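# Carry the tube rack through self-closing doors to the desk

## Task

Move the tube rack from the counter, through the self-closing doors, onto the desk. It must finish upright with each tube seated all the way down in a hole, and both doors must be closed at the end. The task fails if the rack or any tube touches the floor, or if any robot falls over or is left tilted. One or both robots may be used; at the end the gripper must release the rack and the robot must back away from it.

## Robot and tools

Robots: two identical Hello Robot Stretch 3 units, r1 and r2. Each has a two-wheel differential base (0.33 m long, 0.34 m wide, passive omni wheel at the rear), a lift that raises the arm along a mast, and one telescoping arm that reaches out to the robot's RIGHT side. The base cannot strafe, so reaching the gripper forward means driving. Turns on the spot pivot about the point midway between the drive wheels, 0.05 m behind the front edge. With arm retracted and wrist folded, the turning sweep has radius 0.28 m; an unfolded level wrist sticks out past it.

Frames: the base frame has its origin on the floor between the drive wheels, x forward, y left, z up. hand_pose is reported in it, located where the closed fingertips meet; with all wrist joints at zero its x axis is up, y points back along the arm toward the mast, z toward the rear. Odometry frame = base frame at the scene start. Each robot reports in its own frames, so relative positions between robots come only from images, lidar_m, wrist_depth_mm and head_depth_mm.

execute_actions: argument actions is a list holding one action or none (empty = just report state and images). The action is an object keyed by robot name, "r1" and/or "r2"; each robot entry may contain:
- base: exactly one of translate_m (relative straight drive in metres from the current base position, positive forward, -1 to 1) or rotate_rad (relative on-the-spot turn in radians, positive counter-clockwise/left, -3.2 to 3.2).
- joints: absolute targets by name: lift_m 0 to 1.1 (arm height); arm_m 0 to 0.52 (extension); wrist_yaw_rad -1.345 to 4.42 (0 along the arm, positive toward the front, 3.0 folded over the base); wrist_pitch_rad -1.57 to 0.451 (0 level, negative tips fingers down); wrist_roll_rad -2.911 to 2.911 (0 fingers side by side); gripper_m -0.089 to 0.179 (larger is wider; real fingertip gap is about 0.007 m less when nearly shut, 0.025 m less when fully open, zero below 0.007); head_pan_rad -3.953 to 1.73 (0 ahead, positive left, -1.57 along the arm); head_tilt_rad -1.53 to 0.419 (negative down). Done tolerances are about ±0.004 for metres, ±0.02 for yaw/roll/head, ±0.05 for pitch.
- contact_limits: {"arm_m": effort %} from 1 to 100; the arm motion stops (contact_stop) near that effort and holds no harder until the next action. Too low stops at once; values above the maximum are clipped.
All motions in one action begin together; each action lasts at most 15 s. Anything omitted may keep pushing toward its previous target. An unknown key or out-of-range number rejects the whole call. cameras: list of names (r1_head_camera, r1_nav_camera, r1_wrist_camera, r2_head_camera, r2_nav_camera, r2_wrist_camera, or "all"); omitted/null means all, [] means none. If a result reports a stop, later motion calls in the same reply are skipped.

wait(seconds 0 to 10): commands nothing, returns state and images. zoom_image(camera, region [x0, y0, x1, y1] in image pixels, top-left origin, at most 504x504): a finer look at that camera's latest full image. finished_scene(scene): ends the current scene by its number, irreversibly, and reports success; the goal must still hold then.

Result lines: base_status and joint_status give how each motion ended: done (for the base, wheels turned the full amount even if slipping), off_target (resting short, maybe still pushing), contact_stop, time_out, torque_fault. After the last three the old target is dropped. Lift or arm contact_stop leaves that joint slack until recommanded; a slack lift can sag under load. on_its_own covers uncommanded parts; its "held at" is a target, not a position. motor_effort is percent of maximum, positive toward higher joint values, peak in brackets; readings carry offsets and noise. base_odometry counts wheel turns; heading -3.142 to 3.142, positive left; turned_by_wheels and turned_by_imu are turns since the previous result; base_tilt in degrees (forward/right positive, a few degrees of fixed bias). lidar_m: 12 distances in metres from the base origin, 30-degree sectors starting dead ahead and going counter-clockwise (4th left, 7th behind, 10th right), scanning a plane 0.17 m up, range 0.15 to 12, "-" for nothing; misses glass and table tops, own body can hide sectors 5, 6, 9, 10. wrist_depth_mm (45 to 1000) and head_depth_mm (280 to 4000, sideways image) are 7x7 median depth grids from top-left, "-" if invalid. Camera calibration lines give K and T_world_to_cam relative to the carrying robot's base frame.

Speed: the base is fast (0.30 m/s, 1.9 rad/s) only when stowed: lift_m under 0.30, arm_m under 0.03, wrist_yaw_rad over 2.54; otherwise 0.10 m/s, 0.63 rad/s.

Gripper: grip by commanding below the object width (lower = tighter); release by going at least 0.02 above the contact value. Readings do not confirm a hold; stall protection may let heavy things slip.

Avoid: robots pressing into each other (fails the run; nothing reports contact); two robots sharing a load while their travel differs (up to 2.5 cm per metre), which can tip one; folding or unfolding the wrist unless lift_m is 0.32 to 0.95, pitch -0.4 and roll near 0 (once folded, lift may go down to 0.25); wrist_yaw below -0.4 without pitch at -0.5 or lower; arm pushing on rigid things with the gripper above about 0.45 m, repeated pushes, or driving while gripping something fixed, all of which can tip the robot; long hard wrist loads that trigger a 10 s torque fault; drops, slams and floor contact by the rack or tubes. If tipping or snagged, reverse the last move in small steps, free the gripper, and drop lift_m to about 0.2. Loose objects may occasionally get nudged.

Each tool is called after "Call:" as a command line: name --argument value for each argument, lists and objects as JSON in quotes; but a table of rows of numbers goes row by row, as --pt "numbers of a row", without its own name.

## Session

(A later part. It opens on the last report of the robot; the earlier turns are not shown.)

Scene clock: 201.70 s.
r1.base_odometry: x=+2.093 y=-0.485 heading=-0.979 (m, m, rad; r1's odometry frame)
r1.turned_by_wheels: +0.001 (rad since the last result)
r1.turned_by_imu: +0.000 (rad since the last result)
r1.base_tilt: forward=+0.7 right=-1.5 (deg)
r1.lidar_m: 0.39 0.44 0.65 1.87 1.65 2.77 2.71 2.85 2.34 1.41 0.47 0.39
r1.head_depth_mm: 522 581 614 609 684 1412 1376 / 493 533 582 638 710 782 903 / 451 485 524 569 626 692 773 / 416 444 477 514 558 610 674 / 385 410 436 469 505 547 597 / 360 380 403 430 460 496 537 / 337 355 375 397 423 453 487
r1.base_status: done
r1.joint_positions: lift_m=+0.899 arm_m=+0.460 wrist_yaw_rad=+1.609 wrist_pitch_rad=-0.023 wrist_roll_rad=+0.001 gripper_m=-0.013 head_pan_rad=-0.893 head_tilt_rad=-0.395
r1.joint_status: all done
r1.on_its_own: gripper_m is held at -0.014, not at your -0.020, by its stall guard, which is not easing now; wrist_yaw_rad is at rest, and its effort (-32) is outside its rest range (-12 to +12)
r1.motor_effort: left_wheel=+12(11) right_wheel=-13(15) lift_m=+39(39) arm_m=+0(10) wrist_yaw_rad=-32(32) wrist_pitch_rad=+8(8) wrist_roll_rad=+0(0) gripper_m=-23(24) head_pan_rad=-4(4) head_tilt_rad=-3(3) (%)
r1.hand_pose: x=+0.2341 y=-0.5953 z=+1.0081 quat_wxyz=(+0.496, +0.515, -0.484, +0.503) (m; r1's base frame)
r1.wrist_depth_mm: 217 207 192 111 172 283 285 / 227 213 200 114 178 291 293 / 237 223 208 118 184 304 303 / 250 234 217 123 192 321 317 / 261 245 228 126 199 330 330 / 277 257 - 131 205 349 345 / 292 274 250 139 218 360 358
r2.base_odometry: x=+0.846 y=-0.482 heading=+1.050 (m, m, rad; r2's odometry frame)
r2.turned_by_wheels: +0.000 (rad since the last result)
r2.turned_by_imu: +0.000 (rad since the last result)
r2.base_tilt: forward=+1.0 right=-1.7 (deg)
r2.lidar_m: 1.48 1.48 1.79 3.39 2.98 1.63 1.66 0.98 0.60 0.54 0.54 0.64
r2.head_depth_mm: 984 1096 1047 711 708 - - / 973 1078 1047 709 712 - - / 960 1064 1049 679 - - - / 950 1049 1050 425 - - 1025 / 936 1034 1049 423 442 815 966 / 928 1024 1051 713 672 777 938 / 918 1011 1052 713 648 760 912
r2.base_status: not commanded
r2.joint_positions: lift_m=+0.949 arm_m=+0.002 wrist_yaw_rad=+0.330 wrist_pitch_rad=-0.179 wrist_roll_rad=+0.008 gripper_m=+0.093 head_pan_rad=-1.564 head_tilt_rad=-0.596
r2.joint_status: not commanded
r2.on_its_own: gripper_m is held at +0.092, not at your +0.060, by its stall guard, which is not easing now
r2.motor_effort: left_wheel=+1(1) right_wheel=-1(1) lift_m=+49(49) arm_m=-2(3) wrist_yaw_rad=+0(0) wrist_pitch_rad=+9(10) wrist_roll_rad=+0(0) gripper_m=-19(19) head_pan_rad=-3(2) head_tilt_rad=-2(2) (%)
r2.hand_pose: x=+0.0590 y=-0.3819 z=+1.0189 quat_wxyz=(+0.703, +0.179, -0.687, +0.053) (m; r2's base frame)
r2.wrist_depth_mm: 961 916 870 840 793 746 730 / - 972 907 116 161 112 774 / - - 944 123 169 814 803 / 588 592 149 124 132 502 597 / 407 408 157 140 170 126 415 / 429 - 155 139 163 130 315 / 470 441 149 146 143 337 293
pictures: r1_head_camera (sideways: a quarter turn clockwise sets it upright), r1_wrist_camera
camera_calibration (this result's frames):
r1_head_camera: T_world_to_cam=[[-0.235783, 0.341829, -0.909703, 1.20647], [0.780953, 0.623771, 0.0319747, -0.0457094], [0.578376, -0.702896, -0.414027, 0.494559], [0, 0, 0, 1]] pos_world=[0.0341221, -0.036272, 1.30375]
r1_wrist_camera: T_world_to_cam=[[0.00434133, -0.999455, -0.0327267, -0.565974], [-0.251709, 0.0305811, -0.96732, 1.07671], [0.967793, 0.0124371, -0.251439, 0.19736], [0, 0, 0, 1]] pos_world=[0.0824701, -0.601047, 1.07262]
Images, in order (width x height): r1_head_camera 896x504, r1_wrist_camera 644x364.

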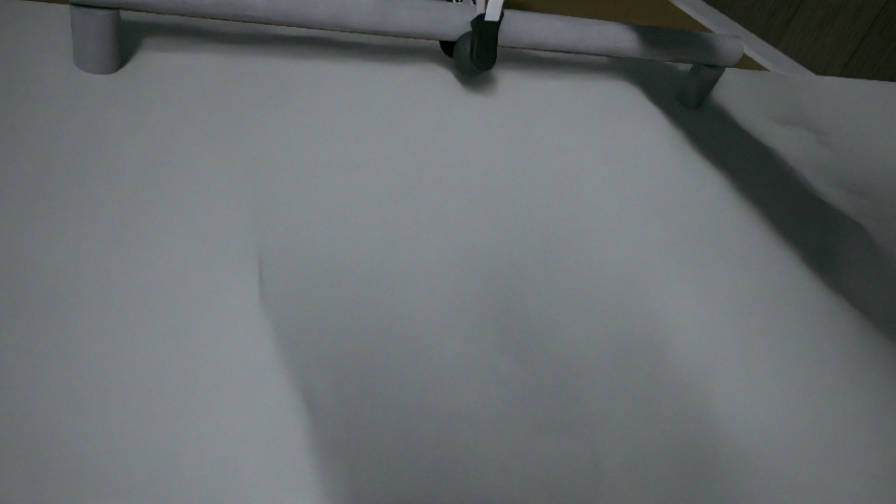

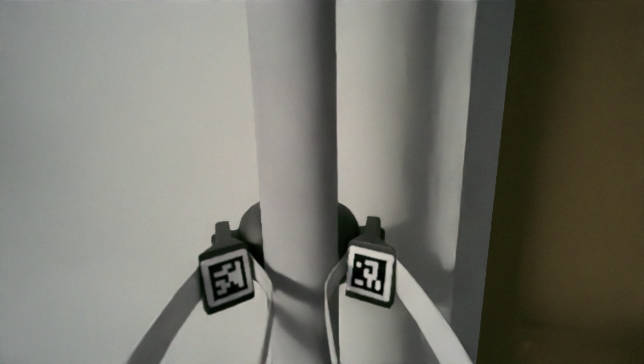

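Call:
execute_actions --actions '[{"r1":{"base":{"translate_m":-0.15},"joints":{"arm_m":0.40}}}]' --cameras '[]'

Call:
execute_actions --actions '[{"r1":{"base":{"translate_m":-0.18},"joints":{"arm_m":0.29}}}]' --cameras '["r1_wrist_camera","r1_head_camera","r1_nav_camera"]'

Scene clock: 209.60 s.
r1.base_odometry: x=+2.009 y=-0.361 heading=-0.978 (m, m, rad; r1's odometry frame)
r1.turned_by_wheels: +0.000 (rad since the last result)
r1.turned_by_imu: -0.001 (rad since the last result)
r1.base_tilt: forward=+0.7 right=-1.4 (deg)
r1.lidar_m: 0.47 0.59 0.87 1.87 1.56 2.62 2.56 2.70 2.33 1.90 0.50 0.46
r1.head_depth_mm: 484 471 506 549 1713 1568 1375 / 477 514 558 610 676 728 851 / 451 485 523 568 625 690 771 / 427 458 492 533 580 636 707 / 407 433 463 500 542 591 650 / 387 411 439 471 508 551 602 / 370 392 417 446 479 517 560
r1.base_status: done
r1.joint_positions: lift_m=+0.899 arm_m=+0.400 wrist_yaw_rad=+1.633 wrist_pitch_rad=-0.023 wrist_roll_rad=+0.001 gripper_m=-0.013 head_pan_rad=-0.893 head_tilt_rad=-0.395
r1.joint_status: all done
r1.on_its_own: wrist_yaw_rad is held at +1.626, not at your +1.570, by its stall guard, which is not easing now; gripper_m is held at -0.014, not at your -0.020, by its stall guard, which is not easing now
r1.motor_effort: left_wheel=+6(12) right_wheel=-7(16) lift_m=+39(39) arm_m=-4(15) wrist_yaw_rad=-6(58) wrist_pitch_rad=+8(8) wrist_roll_rad=+0(0) gripper_m=-20(25) head_pan_rad=-5(4) head_tilt_rad=-3(3) (%)
r1.hand_pose: x=+0.2338 y=-0.5294 z=+1.0082 quat_wxyz=(+0.490, +0.521, -0.478, +0.509) (m; r1's base frame)
r1.wrist_depth_mm: 281 242 207 106 163 152 417 / 298 251 216 110 168 157 433 / 315 266 225 114 175 164 444 / 339 280 236 118 181 170 461 / 364 296 258 122 185 479 471 / 392 317 - 127 189 504 515 / 421 349 276 136 207 537 518
r2.base_odometry: x=+0.846 y=-0.482 heading=+1.050 (m, m, rad; r2's odometry frame)
r2.turned_by_wheels: +0.000 (rad since the last result)
r2.turned_by_imu: +0.000 (rad since the last result)
r2.base_tilt: forward=+0.9 right=-1.6 (deg)
r2.lidar_m: 1.48 1.49 1.79 3.40 2.99 1.54 1.66 0.97 0.60 0.54 0.54 0.65
r2.head_depth_mm: 986 1094 1048 710 707 - - / 976 1079 1049 711 713 - - / 962 1062 1049 680 - - - / 947 1047 1053 425 - - 1029 / 935 1035 1049 423 442 813 968 / 926 1023 1051 714 673 777 941 / 916 1009 1054 712 648 758 911
r2.base_status: not commanded
r2.joint_positions: lift_m=+0.949 arm_m=+0.002 wrist_yaw_rad=+0.330 wrist_pitch_rad=-0.179 wrist_roll_rad=+0.008 gripper_m=+0.093 head_pan_rad=-1.564 head_tilt_rad=-0.596
r2.joint_status: not commanded
r2.on_its_own: gripper_m is held at +0.092, not at your +0.060, by its stall guard, which is not easing now
r2.motor_effort: left_wheel=+1(1) right_wheel=-1(1) lift_m=+49(49) arm_m=-2(2) wrist_yaw_rad=-1(1) wrist_pitch_rad=+9(9) wrist_roll_rad=+0(0) gripper_m=-19(19) head_pan_rad=-3(2) head_tilt_rad=-1(2) (%)
r2.hand_pose: x=+0.0590 y=-0.3819 z=+1.0189 quat_wxyz=(+0.703, +0.179, -0.687, +0.053) (m; r2's base frame)
r2.wrist_depth_mm: 970 907 862 825 798 753 738 / - 986 924 116 161 112 762 / - - 958 123 169 821 800 / 580 591 150 124 132 503 603 / 404 408 157 139 171 127 415 / 431 - 155 139 164 129 315 / 468 439 149 146 143 337 293
pictures: none
No camera images: the call's "cameras" was empty. Leave "cameras" out to get every camera's image.

Scene clock: 212.33 s.
r1.base_odometry: x=+1.909 y=-0.212 heading=-0.977 (m, m, rad; r1's odometry frame)
r1.turned_by_wheels: +0.001 (rad since the last result)
r1.turned_by_imu: +0.000 (rad since the last result)
r1.base_tilt: forward=+0.9 right=-1.4 (deg)
r1.lidar_m: 0.52 0.80 1.14 1.88 1.98 2.43 2.38 2.50 2.33 2.27 0.48 0.48
r1.head_depth_mm: 426 1598 1788 2014 2089 1670 1381 / 395 369 397 438 471 539 612 / 400 431 465 507 548 615 676 / 392 420 453 491 538 592 658 / 382 409 441 477 519 571 634 / 374 400 429 463 504 552 610 / 365 390 417 450 489 534 587
r1.base_status: done
r1.joint_positions: lift_m=+0.899 arm_m=+0.290 wrist_yaw_rad=+1.670 wrist_pitch_rad=-0.023 wrist_roll_rad=+0.001 gripper_m=-0.013 head_pan_rad=-0.893 head_tilt_rad=-0.395
r1.joint_status: all done
r1.on_its_own: wrist_yaw_rad is held at +1.626, not at your +1.570, by its stall guard, which is still easing; gripper_m is held at -0.014, not at your -0.020, by its stall guard, which is not easing now; right_wheel is at rest, and its effort (-22) is outside its rest range (-18 to +18)
r1.motor_effort: left_wheel=+15(16) right_wheel=-22(22) lift_m=+39(39) arm_m=+1(16) wrist_yaw_rad=-37(68) wrist_pitch_rad=+9(9) wrist_roll_rad=+0(0) gripper_m=-24(26) head_pan_rad=-5(5) head_tilt_rad=-3(3) (%)
r1.hand_pose: x=+0.2330 y=-0.4096 z=+1.0081 quat_wxyz=(+0.481, +0.530, -0.468, +0.518) (m; r1's base frame)
r1.wrist_depth_mm: 598 354 248 107 155 130 548 / 678 382 259 110 159 134 579 / 729 415 275 114 164 137 602 / 773 452 292 118 170 141 612 / 808 489 334 121 174 145 653 / 865 570 - 126 173 152 675 / 895 713 359 133 196 160 707
r2.base_odometry: x=+0.846 y=-0.482 heading=+1.050 (m, m, rad; r2's odometry frame)
r2.turned_by_wheels: +0.000 (rad since the last result)
r2.turned_by_imu: +0.000 (rad since the last result)
r2.base_tilt: forward=+0.9 right=-1.6 (deg)
r2.lidar_m: 1.48 1.48 1.79 3.36 1.45 1.44 1.66 0.98 0.60 0.54 0.54 0.64
r2.head_depth_mm: 984 1094 1047 709 707 - - / 974 1078 1050 710 713 - - / 961 1064 1045 678 - - - / 951 1050 1049 425 - - 1029 / 938 1035 1050 424 442 813 966 / 926 1022 1051 712 673 777 941 / 915 1007 1052 713 648 757 915
r2.base_status: not commanded
r2.joint_positions: lift_m=+0.949 arm_m=+0.002 wrist_yaw_rad=+0.330 wrist_pitch_rad=-0.179 wrist_roll_rad=+0.008 gripper_m=+0.093 head_pan_rad=-1.564 head_tilt_rad=-0.596
r2.joint_status: not commanded
r2.on_its_own: gripper_m is held at +0.092, not at your +0.060, by its stall guard, which is not easing now
r2.motor_effort: left_wheel=+0(0) right_wheel=-1(1) lift_m=+49(49) arm_m=-2(3) wrist_yaw_rad=+0(1) wrist_pitch_rad=+10(10) wrist_roll_rad=+0(0) gripper_m=-20(19) head_pan_rad=-2(1) head_tilt_rad=-2(2) (%)
r2.hand_pose: x=+0.0590 y=-0.3819 z=+1.0189 quat_wxyz=(+0.703, +0.179, -0.687, +0.053) (m; r2's base frame)
r2.wrist_depth_mm: 970 916 861 818 794 752 731 / - 981 923 116 161 112 764 / - - 952 123 168 814 795 / 588 589 150 124 132 509 598 / 410 408 158 139 170 126 411 / 431 - 155 139 163 130 314 / 469 440 149 146 144 336 293
pictures: r1_head_camera (sideways: a quarter turn clockwise sets it upright), r1_nav_camera (sideways: a quarter turn counterclockwise sets it upright), r1_wrist_camera
camera_calibration (this result's frames):
r1_head_camera: T_world_to_cam=[[-0.23584, 0.3419, -0.909661, 1.20642], [0.780955, 0.623768, 0.0319743, -0.045709], [0.57835, -0.702864, -0.414118, 0.494678], [0, 0, 0, 1]] pos_world=[0.0341222, -0.0362722, 1.30375]
r1_nav_camera: T_world_to_cam=[[0.218151, -0.358994, 0.907487, -1.13761], [-0.809267, -0.58625, -0.0373755, 0.100915], [0.545432, -0.726246, -0.418414, 0.497149], [0, 0, 0, 1]] pos_world=[0.0586778, 0.0118168, 1.24416]
r1_wrist_camera: T_world_to_cam=[[0.0654603, -0.997317, -0.0327697, -0.393709], [-0.253084, 0.0151727, -0.967325, 1.06478], [0.965227, 0.0716149, -0.251412, 0.220894], [0, 0, 0, 1]] pos_world=[0.0820395, -0.424628, 1.07262]
Images, in order (width x height): r1_head_camera 896x504, r1_nav_camera 672x504, r1_wrist_camera 644x364.

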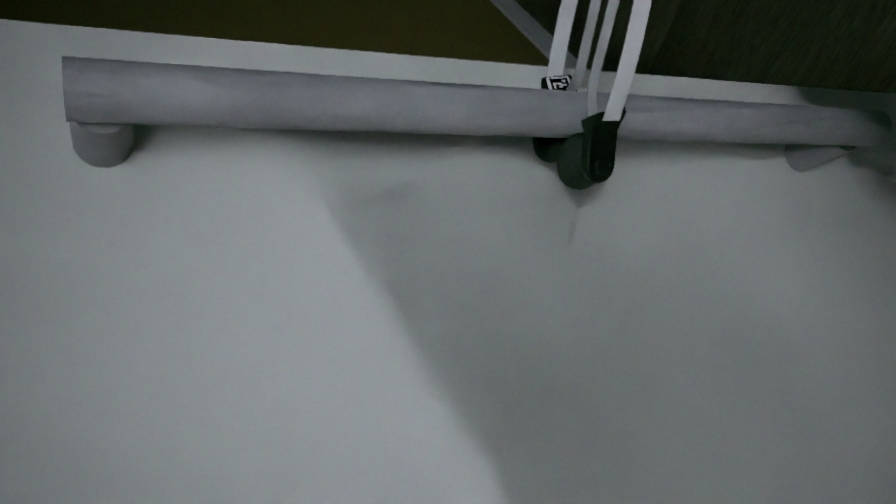

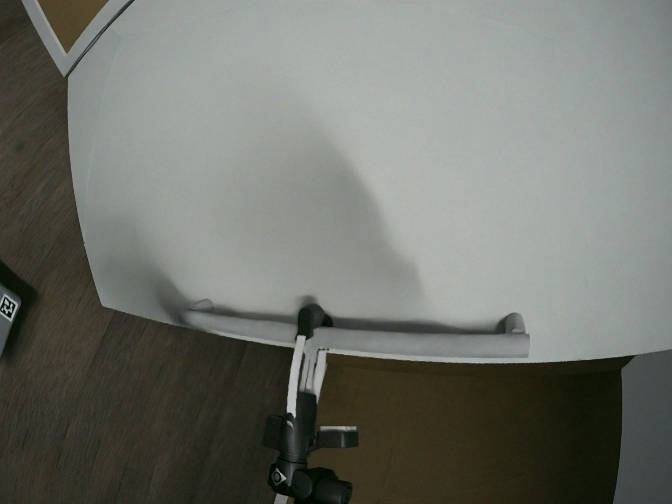

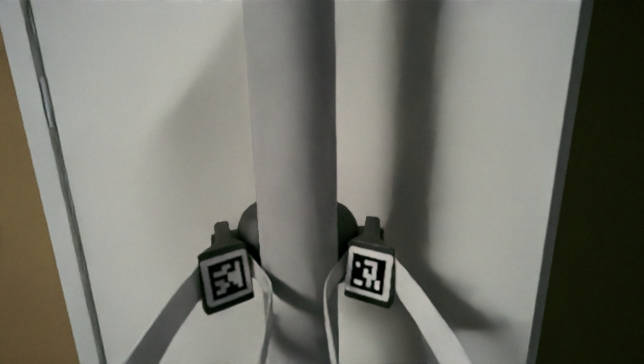

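Call:
execute_actions --actions '[{"r1":{"base":{"translate_m":-0.12},"joints":{"arm_m":0.12,"wrist_yaw_rad":1.66}}}]' --cameras '["r1_wrist_camera","r1_nav_camera"]'

Scene clock: 218.00 s.
r1.base_odometry: x=+1.841 y=-0.112 heading=-0.978 (m, m, rad; r1's odometry frame)
r1.turned_by_wheels: -0.001 (rad since the last result)
r1.turned_by_imu: -0.004 (rad since the last result)
r1.base_tilt: forward=+0.7 right=-1.5 (deg)
r1.lidar_m: 0.49 0.91 1.32 1.88 1.98 2.31 2.26 2.38 2.32 2.27 0.40 0.40
r1.head_depth_mm: 1720 1879 2098 2348 2094 1718 - / 315 339 371 1911 1946 1621 1305 / 308 330 357 384 421 465 523 / 301 - 282 299 331 360 498 / 305 328 354 385 422 459 519 / 305 327 353 383 419 464 517 / 303 325 351 381 417 461 514
r1.base_status: done
r1.joint_positions: lift_m=+0.899 arm_m=+0.121 wrist_yaw_rad=+1.610 wrist_pitch_rad=-0.022 wrist_roll_rad=+0.001 gripper_m=-0.013 head_pan_rad=-0.893 head_tilt_rad=-0.395
r1.joint_status: wrist_yaw_rad off_target (ended at +1.610, target +1.660); the others done
r1.on_its_own: gripper_m is held at -0.014, not at your -0.020, by its stall guard, which is not easing now; wrist_yaw_rad is at rest, and its effort (+41) is outside its rest range (-12 to +12)
r1.motor_effort: left_wheel=-7(11) right_wheel=+14(28) lift_m=+40(40) arm_m=-13(13) wrist_yaw_rad=+41(40) wrist_pitch_rad=+8(8) wrist_roll_rad=+0(0) gripper_m=-23(22) head_pan_rad=-4(5) head_tilt_rad=-3(4) (%)
r1.hand_pose: x=+0.2341 y=-0.2557 z=+1.0084 quat_wxyz=(+0.496, +0.516, -0.484, +0.504) (m; r1's base frame)
r1.wrist_depth_mm: 768 571 305 101 159 128 107 / 807 635 319 106 163 131 110 / 827 726 347 110 168 134 114 / 871 819 368 114 174 138 118 / 915 887 444 118 170 141 124 / 973 922 508 123 170 145 129 / 962 949 436 129 196 145 147
r2.base_odometry: x=+0.846 y=-0.482 heading=+1.050 (m, m, rad; r2's odometry frame)
r2.turned_by_wheels: +0.000 (rad since the last result)
r2.turned_by_imu: +0.000 (rad since the last result)
r2.base_tilt: forward=+1.0 right=-1.8 (deg)
r2.lidar_m: 1.48 1.48 1.79 3.38 1.38 1.85 1.66 0.98 0.60 0.54 0.54 0.65
r2.head_depth_mm: 987 1096 1047 710 708 - - / 974 1080 1048 711 714 - - / 959 1064 1045 680 - - - / 950 1051 1049 425 - - 1025 / 939 1036 1055 424 443 814 968 / 930 1023 1052 714 674 775 938 / 916 1010 1051 713 649 759 914
r2.base_status: not commanded
r2.joint_positions: lift_m=+0.949 arm_m=+0.002 wrist_yaw_rad=+0.330 wrist_pitch_rad=-0.179 wrist_roll_rad=+0.008 gripper_m=+0.093 head_pan_rad=-1.564 head_tilt_rad=-0.596
r2.joint_status: not commanded
r2.on_its_own: gripper_m is held at +0.092, not at your +0.060, by its stall guard, which is not easing now
r2.motor_effort: left_wheel=+0(1) right_wheel=-2(1) lift_m=+49(49) arm_m=-3(2) wrist_yaw_rad=+0(1) wrist_pitch_rad=+10(10) wrist_roll_rad=+0(0) gripper_m=-19(19) head_pan_rad=-2(1) head_tilt_rad=-2(1) (%)
r2.hand_pose: x=+0.0590 y=-0.3819 z=+1.0189 quat_wxyz=(+0.703, +0.179, -0.687, +0.053) (m; r2's base frame)
r2.wrist_depth_mm: 963 911 858 820 798 745 725 / - 977 924 116 161 112 761 / - - 940 123 168 793 806 / 595 581 149 124 132 511 599 / 407 410 157 139 170 127 414 / 433 - 155 139 163 130 316 / 469 442 148 146 143 336 294
pictures: r1_nav_camera (sideways: a quarter turn counterclockwise sets it upright), r1_wrist_camera
camera_calibration (this result's frames):
r1_nav_camera: T_world_to_cam=[[0.218216, -0.359074, 0.90744, -1.13755], [-0.80927, -0.586247, -0.0373697, 0.100907], [0.545403, -0.726209, -0.418516, 0.497282], [0, 0, 0, 1]] pos_world=[0.0586737, 0.0118219, 1.24415]
r1_wrist_camera: T_world_to_cam=[[0.00595672, -0.999437, -0.0330068, -0.226725], [-0.250769, 0.0304597, -0.967568, 1.06658], [0.968029, 0.0140406, -0.250447, 0.192544], [0, 0, 0, 1]] pos_world=[0.0824289, -0.261788, 1.07273]
Images, in order (width x height): r1_nav_camera 672x504, r1_wrist_camera 644x364.

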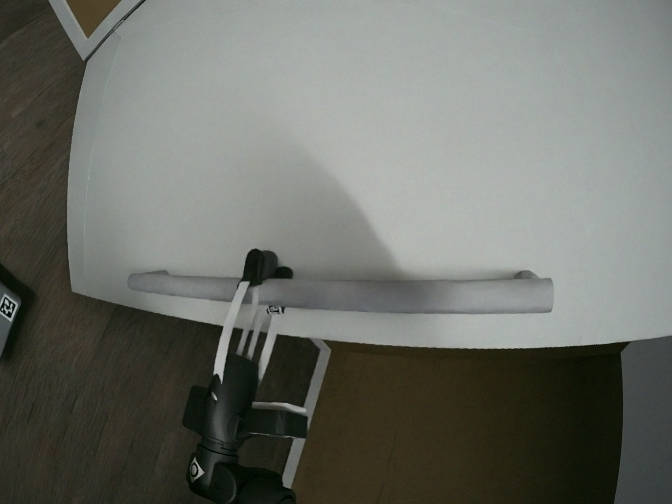

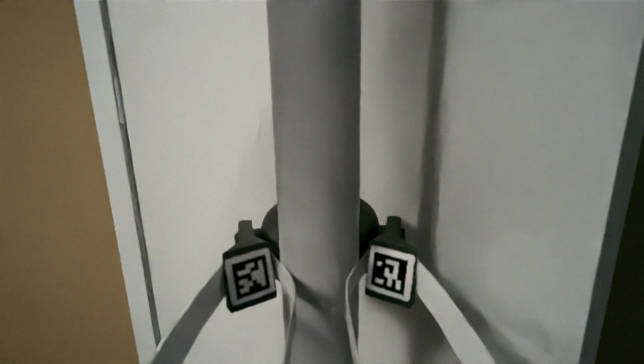

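Call:
execute_actions --actions '[{"r1":{"base":{"translate_m":-0.09},"joints":{"arm_m":0.0,"wrist_yaw_rad":1.62}}}]' --cameras '[]'

Call:
execute_actions --actions '[{"r1":{"base":{"translate_m":-0.03},"joints":{"wrist_yaw_rad":2.0,"head_pan_rad":-0.6,"head_tilt_rad":-0.7}}}]' --cameras '["r1_wrist_camera","r1_nav_camera","r1_head_camera"]'

Scene clock: 228.27 s.
r1.base_odometry: x=+1.791 y=-0.038 heading=-0.977 (m, m, rad; r1's odometry frame)
r1.turned_by_wheels: +0.001 (rad since the last result)
r1.turned_by_imu: -0.001 (rad since the last result)
r1.base_tilt: forward=+1.2 right=-1.6 (deg)
r1.lidar_m: 0.39 1.01 1.45 1.89 1.98 2.22 2.16 2.29 2.32 2.26 0.27 0.28
r1.head_depth_mm: 1861 2076 2266 2456 2092 1656 1371 / 1617 1768 1924 2139 2109 1667 1378 / 1431 1537 1657 1808 1936 1674 1386 / 1311 1410 1514 1611 299 306 338 / - - - - - 303 339 / - - - - 286 310 341 / - - - - 288 311 -
r1.base_status: done
r1.joint_positions: lift_m=+0.899 arm_m=+0.000 wrist_yaw_rad=+1.685 wrist_pitch_rad=-0.016 wrist_roll_rad=+0.001 gripper_m=-0.013 head_pan_rad=-0.893 head_tilt_rad=-0.395
r1.joint_status: wrist_yaw_rad off_target (ended at +1.685, target +1.620); the others done
r1.on_its_own: wrist_yaw_rad is held at +1.665, not at your +1.620, by its stall guard, which is not easing now; gripper_m is held at -0.014, not at your -0.020, by its stall guard, which is not easing now; wrist_yaw_rad is at rest, and its effort (-17) is outside its rest range (-12 to +12)
r1.motor_effort: left_wheel=+3(9) right_wheel=-17(26) lift_m=+39(40) arm_m=-1(9) wrist_yaw_rad=-17(41) wrist_pitch_rad=+6(8) wrist_roll_rad=+0(0) gripper_m=-22(25) head_pan_rad=-4(4) head_tilt_rad=-3(3) (%)
r1.hand_pose: x=+0.2328 y=-0.1158 z=+1.0100 quat_wxyz=(+0.475, +0.532, -0.466, +0.524) (m; r1's base frame)
r1.wrist_depth_mm: 936 906 636 104 158 114 90 / 964 924 745 107 162 116 91 / - 954 839 111 167 119 92 / - - 965 115 171 121 94 / - - 979 119 166 124 95 / - - 985 125 161 126 97 / - - - 131 199 128 101
r2.base_odometry: x=+0.846 y=-0.482 heading=+1.050 (m, m, rad; r2's odometry frame)
r2.turned_by_wheels: +0.000 (rad since the last result)
r2.turned_by_imu: +0.000 (rad since the last result)
r2.base_tilt: forward=+0.9 right=-1.7 (deg)
r2.lidar_m: 1.48 1.49 1.79 3.38 1.34 1.78 1.66 0.98 0.60 0.54 0.54 0.64
r2.head_depth_mm: 986 1095 1046 711 709 - - / 974 1078 1046 712 713 - - / 963 1067 1049 679 - - - / 950 1051 1051 425 - - 1024 / 939 1036 1050 424 442 813 967 / 927 1022 1051 712 673 775 938 / 916 1009 1054 712 648 757 910
r2.base_status: not commanded
r2.joint_positions: lift_m=+0.949 arm_m=+0.002 wrist_yaw_rad=+0.330 wrist_pitch_rad=-0.179 wrist_roll_rad=+0.008 gripper_m=+0.093 head_pan_rad=-1.564 head_tilt_rad=-0.596
r2.joint_status: not commanded
r2.on_its_own: gripper_m is held at +0.092, not at your +0.060, by its stall guard, which is not easing now
r2.motor_effort: left_wheel=+0(0) right_wheel=-1(1) lift_m=+49(49) arm_m=-3(3) wrist_yaw_rad=+0(1) wrist_pitch_rad=+10(10) wrist_roll_rad=+0(0) gripper_m=-19(19) head_pan_rad=-3(2) head_tilt_rad=-2(2) (%)
r2.hand_pose: x=+0.0590 y=-0.3819 z=+1.0189 quat_wxyz=(+0.703, +0.179, -0.687, +0.053) (m; r2's base frame)
r2.wrist_depth_mm: 977 915 876 819 775 762 724 / - 986 919 116 161 112 754 / - - 933 123 169 809 801 / 593 588 149 124 132 505 600 / 408 407 158 139 170 127 412 / 435 - 154 139 164 130 315 / 470 441 150 146 143 337 293
pictures: none
No camera images: the call's "cameras" was empty. Leave "cameras" out to get every camera's image.

Scene clock: 231.37 s.
r1.base_odometry: x=+1.774 y=-0.013 heading=-0.977 (m, m, rad; r1's odometry frame)
r1.turned_by_wheels: +0.000 (rad since the last result)
r1.turned_by_imu: +0.001 (rad since the last result)
r1.base_tilt: forward=+2.3 right=-1.3 (deg)
r1.lidar_m: 0.32 1.04 1.50 1.89 1.99 2.20 2.14 2.26 2.32 2.26 1.35 0.22
r1.head_depth_mm: 1299 1481 1734 1817 1531 1336 - / - - - 1782 1503 1328 - / - - - - 289 333 - / - - - - 302 375 512 / - - - - 323 421 433 / - - - 296 341 - 793 / - - - - - - 1128
r1.base_status: done
r1.joint_positions: lift_m=+0.899 arm_m=+0.000 wrist_yaw_rad=+1.975 wrist_pitch_rad=-0.001 wrist_roll_rad=+0.000 gripper_m=-0.013 head_pan_rad=-0.607 head_tilt_rad=-0.691
r1.joint_status: wrist_yaw_rad off_target (ended at +1.975, target +2.000); the others done
r1.on_its_own: gripper_m is held at -0.014, not at your -0.020, by its stall guard, which is not easing now; wrist_yaw_rad is at rest, and its effort (+21) is outside its rest range (-12 to +12)
r1.motor_effort: left_wheel=-3(10) right_wheel=-11(18) lift_m=+39(40) arm_m=+2(9) wrist_yaw_rad=+21(61) wrist_pitch_rad=+1(7) wrist_roll_rad=+1(1) gripper_m=-19(24) head_pan_rad=+5(34) head_tilt_rad=-6(35) (%)
r1.hand_pose: x=+0.2142 y=-0.0440 z=+1.0139 quat_wxyz=(+0.390, +0.590, -0.389, +0.590) (m; r1's base frame)
r1.wrist_depth_mm: - - - 104 204 109 74 / - - - 108 208 109 74 / - - - 112 211 110 75 / - - - 117 216 111 75 / - - - 121 194 112 76 / - - - 125 176 113 76 / - - - 133 265 114 77
r2.base_odometry: x=+0.846 y=-0.482 heading=+1.050 (m, m, rad; r2's odometry frame)
r2.turned_by_wheels: +0.000 (rad since the last result)
r2.turned_by_imu: +0.000 (rad since the last result)
r2.base_tilt: forward=+1.0 right=-1.7 (deg)
r2.lidar_m: 1.48 1.49 1.78 3.39 1.33 1.72 1.66 0.98 0.60 0.54 0.54 0.65
r2.head_depth_mm: 989 1093 1048 711 709 - - / 975 1080 1046 709 713 - - / 964 1067 1047 680 - - - / 950 1048 1047 424 - - 1027 / 940 1035 1049 423 442 813 966 / 930 1022 1051 713 673 774 941 / 917 1009 1048 712 648 758 913
r2.base_status: not commanded
r2.joint_positions: lift_m=+0.949 arm_m=+0.002 wrist_yaw_rad=+0.330 wrist_pitch_rad=-0.179 wrist_roll_rad=+0.008 gripper_m=+0.093 head_pan_rad=-1.564 head_tilt_rad=-0.596
r2.joint_status: not commanded
r2.on_its_own: gripper_m is held at +0.092, not at your +0.060, by its stall guard, which is not easing now
r2.motor_effort: left_wheel=+1(1) right_wheel=-1(1) lift_m=+49(49) arm_m=-3(3) wrist_yaw_rad=+1(1) wrist_pitch_rad=+10(10) wrist_roll_rad=+0(0) gripper_m=-19(18) head_pan_rad=-3(2) head_tilt_rad=-2(1) (%)
r2.hand_pose: x=+0.0590 y=-0.3819 z=+1.0189 quat_wxyz=(+0.703, +0.179, -0.687, +0.053) (m; r2's base frame)
r2.wrist_depth_mm: 960 905 855 838 798 758 740 / - 956 914 116 161 112 762 / - - 938 123 168 817 787 / 589 584 150 124 132 505 598 / 406 409 158 140 170 126 413 / 432 - 155 139 164 130 315 / 468 441 149 146 143 336 291
pictures: r1_head_camera (sideways: a quarter turn clockwise sets it upright), r1_nav_camera (sideways: a quarter turn counterclockwise sets it upright), r1_wrist_camera
camera_calibration (this result's frames):
r1_head_camera: T_world_to_cam=[[-0.525872, 0.40259, -0.749253, 0.999033], [0.580787, 0.813521, 0.0294911, -0.0412432], [0.621406, -0.419648, -0.661627, 0.816436], [0, 0, 0, 1]] pos_world=[0.0419789, -0.0260335, 1.28992]
r1_nav_camera: T_world_to_cam=[[0.513124, -0.423563, 0.746524, -0.929536], [-0.618149, -0.785782, -0.0209523, 0.0783562], [0.595479, -0.450712, -0.665029, 0.817699], [0, 0, 0, 1]] pos_world=[0.0384801, 0.0364, 1.23936]
r1_wrist_camera: T_world_to_cam=[[0.362788, -0.931321, -0.032049, -0.0892367], [-0.225325, -0.0542981, -0.972769, 1.05659], [0.90422, 0.36013, -0.229549, 0.217892], [0, 0, 0, 1]] pos_world=[0.0734267, -0.104207, 1.07497]
Images, in order (width x height): r1_head_camera 896x504, r1_nav_camera 672x504, r1_wrist_camera 644x364.

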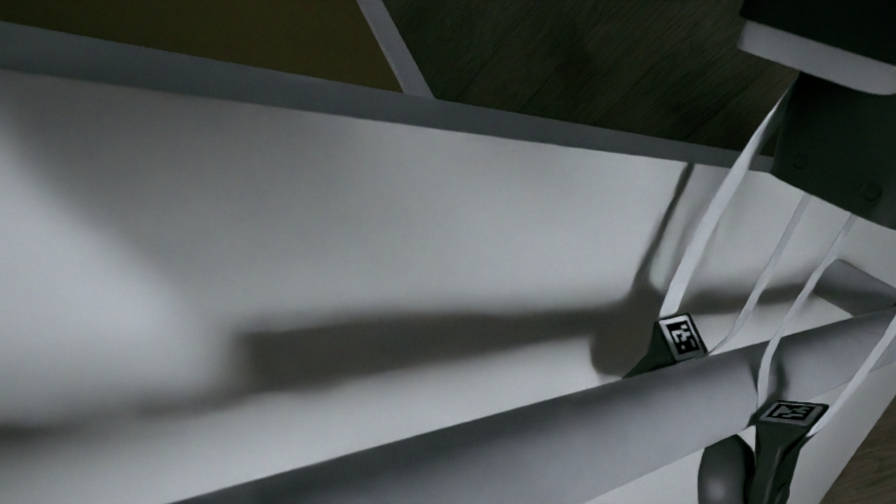

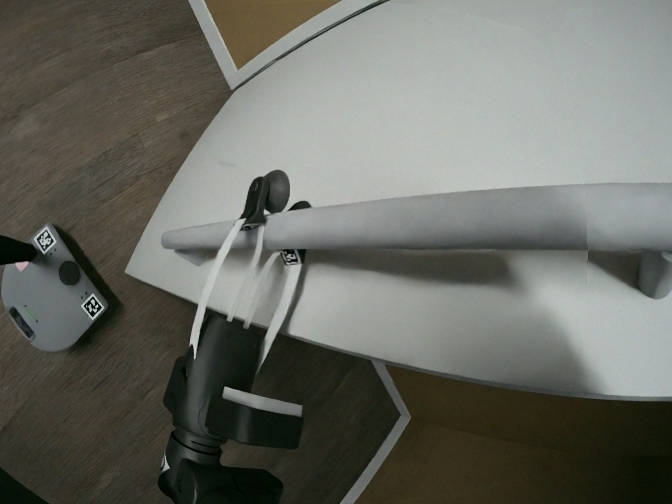

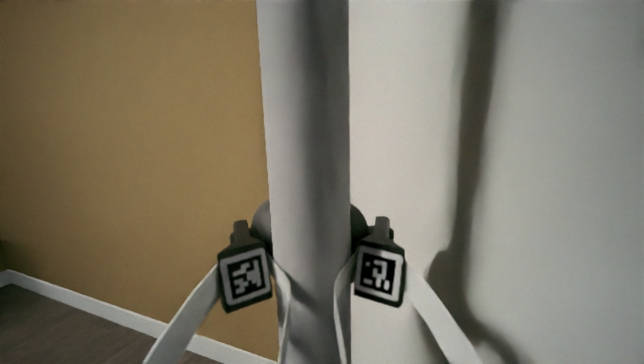

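Call:
execute_actions --actions '[{"r2":{"base":{"translate_m":0.2},"joints":{"wrist_yaw_rad":1.57}}}]' --cameras '[]'

Call:
execute_actions --actions '[{"r2":{"base":{"rotate_rad":1.6},"joints":{"head_pan_rad":0,"head_tilt_rad":-0.6}}}]' --cameras '["r2_nav_camera","r2_wrist_camera"]'

Call:
execute_actions --actions '[{"r2":{"base":{"translate_m":1.0}}}]' --cameras '["r2_nav_camera","r2_wrist_camera"]'

Scene clock: 256.97 s.
r1.base_odometry: x=+1.774 y=-0.013 heading=-0.977 (m, m, rad; r1's odometry frame)
r1.turned_by_wheels: +0.000 (rad since the last result)
r1.turned_by_imu: -0.001 (rad since the last result)
r1.base_tilt: forward=+2.2 right=-1.5 (deg)
r1.lidar_m: 0.33 1.04 1.50 1.89 1.99 2.19 2.14 2.26 2.31 2.26 1.35 0.23
r1.head_depth_mm: 1299 1491 1737 1807 1529 1353 - / - - - 1765 1505 1328 - / - - - - 294 347 - / - - - - 309 397 525 / - - - 291 338 424 410 / - - - 298 - - 878 / - - - - 476 545 1128
r1.base_status: not commanded
r1.joint_positions: lift_m=+0.899 arm_m=+0.000 wrist_yaw_rad=+1.941 wrist_pitch_rad=-0.001 wrist_roll_rad=+0.000 gripper_m=-0.013 head_pan_rad=-0.607 head_tilt_rad=-0.691
r1.joint_status: not commanded
r1.on_its_own: wrist_yaw_rad is held at +1.958, not at your +2.000, by its stall guard, which is not easing now; gripper_m is held at -0.014, not at your -0.020, by its stall guard, which is not easing now; wrist_yaw_rad is at rest, and its effort (+14) is outside its rest range (-12 to +12)
r1.motor_effort: left_wheel=-3(3) right_wheel=-12(11) lift_m=+39(39) arm_m=+2(1) wrist_yaw_rad=+14(14) wrist_pitch_rad=+1(1) wrist_roll_rad=+1(1) gripper_m=-18(18) head_pan_rad=+4(5) head_tilt_rad=-6(6) (%)
r1.hand_pose: x=+0.2175 y=-0.0520 z=+1.0139 quat_wxyz=(+0.400, +0.584, -0.399, +0.584) (m; r1's base frame)
r1.wrist_depth_mm: - - - 104 193 109 76 / - - - 108 197 110 77 / - - - 112 200 111 77 / - - - 117 205 113 78 / - - - 121 187 114 78 / - - - 125 173 115 79 / - - - 133 248 116 79
r2.base_odometry: x=+0.946 y=-0.308 heading=+1.050 (m, m, rad; r2's odometry frame)
r2.turned_by_wheels: +0.000 (rad since the last result)
r2.turned_by_imu: +0.001 (rad since the last result)
r2.base_tilt: forward=+0.9 right=-1.6 (deg)
r2.lidar_m: 1.28 1.29 1.55 2.94 1.46 1.85 1.86 0.90 0.56 0.50 0.50 0.60
r2.head_depth_mm: 953 1055 1046 710 616 - - / 940 1047 1047 710 647 - - / 930 1024 1049 711 606 - - / 916 1013 1049 711 633 748 - / 904 998 1050 711 602 726 - / 893 990 1048 711 602 - - / 884 975 1035 712 602 - -
r2.base_status: done
r2.joint_positions: lift_m=+0.949 arm_m=+0.002 wrist_yaw_rad=+1.567 wrist_pitch_rad=-0.179 wrist_roll_rad=+0.008 gripper_m=+0.093 head_pan_rad=-1.564 head_tilt_rad=-0.596
r2.joint_status: all done
r2.on_its_own: gripper_m is held at +0.092, not at your +0.060, by its stall guard, which is not easing now
r2.motor_effort: left_wheel=+1(2) right_wheel=-1(4) lift_m=+49(49) arm_m=-2(2) wrist_yaw_rad=+2(3) wrist_pitch_rad=+10(10) wrist_roll_rad=+0(0) gripper_m=-19(18) head_pan_rad=-1(2) head_tilt_rad=-2(2) (%)
r2.hand_pose: x=+0.2265 y=-0.1485 z=+1.0189 quat_wxyz=(+0.542, +0.544, -0.456, +0.450) (m; r2's base frame)
r2.wrist_depth_mm: - - - - - - 949 / - - - 114 161 - 942 / - - - 173 169 - 964 / - - 150 124 127 500 927 / - - 158 140 171 130 409 / - - 155 140 140 130 328 / - - 149 147 143 455 315
pictures: none
No camera images: the call's "cameras" was empty. Leave "cameras" out to get every camera's image.

Scene clock: 260.50 s.
r1.base_odometry: x=+1.774 y=-0.013 heading=-0.977 (m, m, rad; r1's odometry frame)
r1.turned_by_wheels: +0.000 (rad since the last result)
r1.turned_by_imu: -0.001 (rad since the last result)
r1.base_tilt: forward=+2.4 right=-1.6 (deg)
r1.lidar_m: 0.33 1.04 1.49 1.89 1.98 2.19 2.14 2.26 2.32 2.26 1.35 0.23
r1.head_depth_mm: 1300 1491 1743 1821 1522 1353 - / - - - 1771 1500 1332 - / - - - - 294 347 - / - - - - 309 397 526 / - - - 291 338 423 410 / - - - 297 - - 881 / - - - - 476 546 1129
r1.base_status: not commanded
r1.joint_positions: lift_m=+0.899 arm_m=+0.000 wrist_yaw_rad=+1.941 wrist_pitch_rad=-0.001 wrist_roll_rad=+0.000 gripper_m=-0.013 head_pan_rad=-0.607 head_tilt_rad=-0.691
r1.joint_status: not commanded
r1.on_its_own: wrist_yaw_rad is held at +1.958, not at your +2.000, by its stall guard, which is not easing now; gripper_m is held at -0.014, not at your -0.020, by its stall guard, which is not easing now; wrist_yaw_rad is at rest, and its effort (+14) is outside its rest range (-12 to +12)
r1.motor_effort: left_wheel=-3(3) right_wheel=-12(12) lift_m=+40(39) arm_m=+2(2) wrist_yaw_rad=+14(14) wrist_pitch_rad=+1(1) wrist_roll_rad=+1(1) gripper_m=-18(17) head_pan_rad=+5(5) head_tilt_rad=-6(6) (%)
r1.hand_pose: x=+0.2175 y=-0.0520 z=+1.0139 quat_wxyz=(+0.400, +0.584, -0.399, +0.584) (m; r1's base frame)
r1.wrist_depth_mm: - - - 104 193 109 76 / - - - 108 199 110 77 / - - - 112 200 111 77 / - - - 117 205 113 78 / - - - 121 187 114 78 / - - - 126 172 115 79 / - - - 132 249 116 80
r2.base_odometry: x=+0.946 y=-0.308 heading=+2.650 (m, m, rad; r2's odometry frame)
r2.turned_by_wheels: +1.600 (rad since the last result)
r2.turned_by_imu: +1.578 (rad since the last result)
r2.base_tilt: forward=+0.9 right=-1.7 (deg)
r2.lidar_m: 3.12 1.43 1.86 1.86 0.87 0.55 0.50 0.50 0.61 1.28 1.29 1.58
r2.head_depth_mm: 2773 2834 2918 2407 1829 320 1168 / 3201 3544 3419 2420 1826 1508 1225 / 3179 3553 3604 2425 1827 1468 1223 / 3160 3500 3592 2409 1819 1468 1225 / 3084 3439 3602 2427 1827 1470 1230 / 3074 3377 3574 2424 1833 1472 1224 / 3052 3370 3588 2415 1831 1466 1226
r2.base_status: done
r2.joint_positions: lift_m=+0.949 arm_m=+0.002 wrist_yaw_rad=+1.568 wrist_pitch_rad=-0.179 wrist_roll_rad=+0.008 gripper_m=+0.093 head_pan_rad=-0.007 head_tilt_rad=-0.596
r2.joint_status: all done
r2.on_its_own: gripper_m is held at +0.092, not at your +0.060, by its stall guard, which is not easing now
r2.motor_effort: left_wheel=-2(4) right_wheel=+3(7) lift_m=+49(49) arm_m=-2(3) wrist_yaw_rad=+3(2) wrist_pitch_rad=+9(10) wrist_roll_rad=+0(0) gripper_m=-19(19) head_pan_rad=+3(32) head_tilt_rad=-1(1) (%)
r2.hand_pose: x=+0.2265 y=-0.1483 z=+1.0189 quat_wxyz=(+0.542, +0.544, -0.456, +0.450) (m; r2's base frame)
r2.wrist_depth_mm: - - - - - - - / - - - 115 160 112 - / - - - 172 169 - - / - - 149 124 127 - - / - - 158 140 170 130 - / - - 155 140 141 130 - / - - 149 147 143 - -
pictures: r2_nav_camera (sideways: a quarter turn counterclockwise sets it upright), r2_wrist_camera
camera_calibration (this result's frames):
r2_nav_camera: T_world_to_cam=[[0.552109, 0.00471265, 0.833759, -1.05115], [-0.00792586, -0.999909, 0.0109002, 0.0435271], [0.833734, -0.0126264, -0.552022, 0.672738], [0, 0, 0, 1]] pos_world=[0.0198093, 0.0569711, 1.2473]
r2_wrist_camera: T_world_to_cam=[[0.0467152, -0.998856, -0.0101926, -0.143897], [-0.347652, -0.0066917, -0.9376, 1.06366], [0.936459, 0.0473437, -0.347567, 0.308595], [0, 0, 0, 1]] pos_world=[0.0875202, -0.151224, 1.10308]
Images, in order (width x height): r2_nav_camera 672x504, r2_wrist_camera 644x364.

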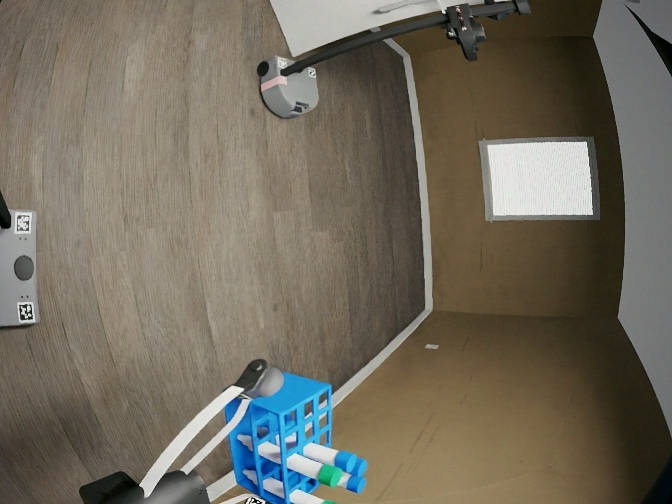

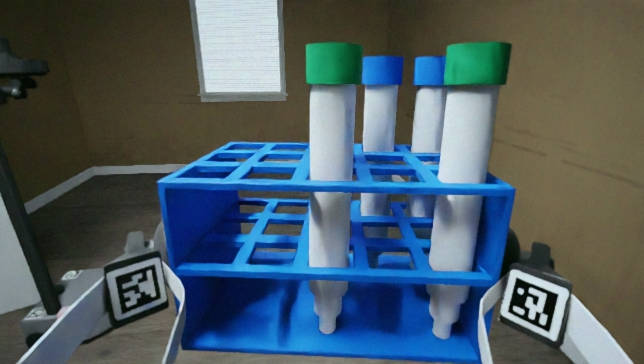

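Scene clock: 271.43 s.
r1.base_odometry: x=+1.774 y=-0.013 heading=-0.977 (m, m, rad; r1's odometry frame)
r1.turned_by_wheels: +0.000 (rad since the last result)
r1.turned_by_imu: -0.002 (rad since the last result)
r1.base_tilt: forward=+2.4 right=-1.4 (deg)
r1.lidar_m: 0.33 1.04 1.50 1.89 1.98 0.96 2.14 2.25 2.32 2.26 1.35 0.23
r1.head_depth_mm: 1303 1491 1738 1812 1526 1353 - / - - - 1762 1503 1327 - / - - - - 294 347 - / - - - - 309 397 527 / - - - 291 338 424 410 / - - - 298 - - 877 / - - - - 476 546 1126
r1.base_status: not commanded
r1.joint_positions: lift_m=+0.899 arm_m=+0.000 wrist_yaw_rad=+1.941 wrist_pitch_rad=-0.001 wrist_roll_rad=+0.000 gripper_m=-0.013 head_pan_rad=-0.607 head_tilt_rad=-0.691
r1.joint_status: not commanded
r1.on_its_own: wrist_yaw_rad is held at +1.958, not at your +2.000, by its stall guard, which is not easing now; gripper_m is held at -0.014, not at your -0.020, by its stall guard, which is not easing now; wrist_yaw_rad is at rest, and its effort (+13) is outside its rest range (-12 to +12)
r1.motor_effort: left_wheel=-3(3) right_wheel=-12(12) lift_m=+39(39) arm_m=+2(2) wrist_yaw_rad=+13(14) wrist_pitch_rad=+0(0) wrist_roll_rad=+1(1) gripper_m=-18(18) head_pan_rad=+4(5) head_tilt_rad=-6(5) (%)
r1.hand_pose: x=+0.2175 y=-0.0520 z=+1.0139 quat_wxyz=(+0.400, +0.584, -0.399, +0.584) (m; r1's base frame)
r1.wrist_depth_mm: - - - 104 194 109 76 / - - - 108 196 110 77 / - - - 112 201 111 77 / - - - 116 205 112 78 / - - - 121 187 114 78 / - - - 125 171 115 79 / - - - 132 248 116 80
r2.base_odometry: x=+0.064 y=+0.164 heading=+2.650 (m, m, rad; r2's odometry frame)
r2.turned_by_wheels: +0.000 (rad since the last result)
r2.turned_by_imu: +0.004 (rad since the last result)
r2.base_tilt: forward=+0.9 right=-1.6 (deg)
r2.lidar_m: 2.67 2.69 1.32 0.96 2.02 1.62 1.48 1.49 1.23 1.13 1.13 1.39
r2.head_depth_mm: 2323 2485 2591 2370 1824 320 1169 / 2337 2598 2896 2399 1827 1502 1225 / 2291 2527 2843 2422 1819 1466 1225 / 2284 2524 2822 2403 1823 1468 1226 / 2248 2460 2780 2398 1829 1468 1224 / 2228 2451 2736 2421 1822 1471 1229 / 2197 2417 2721 2435 1828 1466 1228
r2.base_status: done
r2.joint_positions: lift_m=+0.949 arm_m=+0.002 wrist_yaw_rad=+1.568 wrist_pitch_rad=-0.179 wrist_roll_rad=+0.008 gripper_m=+0.093 head_pan_rad=-0.007 head_tilt_rad=-0.596
r2.joint_status: not commanded
r2.on_its_own: gripper_m is held at +0.092, not at your +0.060, by its stall guard, which is not easing now
r2.motor_effort: left_wheel=-2(2) right_wheel=+2(7) lift_m=+49(49) arm_m=-3(2) wrist_yaw_rad=+1(3) wrist_pitch_rad=+10(9) wrist_roll_rad=+0(0) gripper_m=-19(19) head_pan_rad=+3(3) head_tilt_rad=-2(2) (%)
r2.hand_pose: x=+0.2265 y=-0.1483 z=+1.0189 quat_wxyz=(+0.542, +0.544, -0.456, +0.450) (m; r2's base frame)
r2.wrist_depth_mm: - - - - - - 980 / - - - 115 161 - - / - - - 173 169 - - / - - 150 124 127 - - / - - 157 140 171 130 - / - - 155 139 140 130 - / - - 149 147 143 - 967
pictures: r2_nav_camera (sideways: a quarter turn counterclockwise sets it upright), r2_wrist_camera
camera_calibration (this result's frames):
r2_nav_camera: T_world_to_cam=[[0.552109, 0.0047128, 0.833759, -1.05115], [-0.00792559, -0.999909, 0.0109002, 0.0435271], [0.833734, -0.0126261, -0.552022, 0.672738], [0, 0, 0, 1]] pos_world=[0.0198093, 0.0569711, 1.2473]
r2_wrist_camera: T_world_to_cam=[[0.0467152, -0.998856, -0.0101924, -0.143897], [-0.347652, -0.00669187, -0.9376, 1.06366], [0.936459, 0.0473435, -0.347567, 0.308595], [0, 0, 0, 1]] pos_world=[0.0875202, -0.151224, 1.10308]
Images, in order (width x height): r2_nav_camera 672x504, r2_wrist_camera 644x364.

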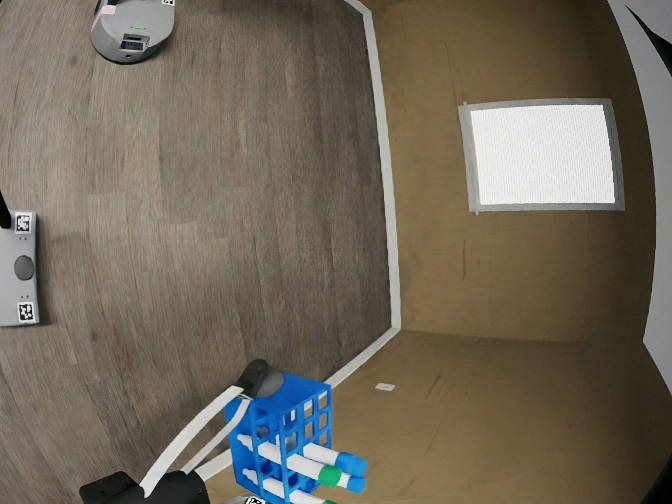

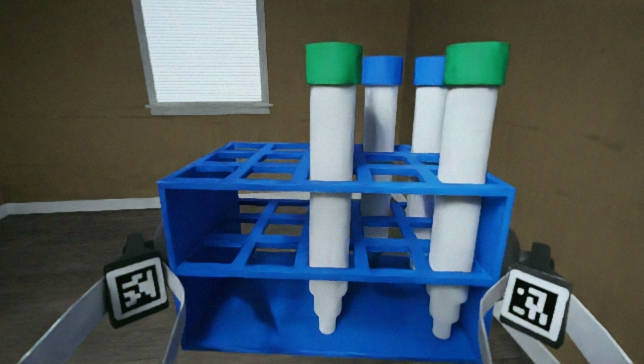

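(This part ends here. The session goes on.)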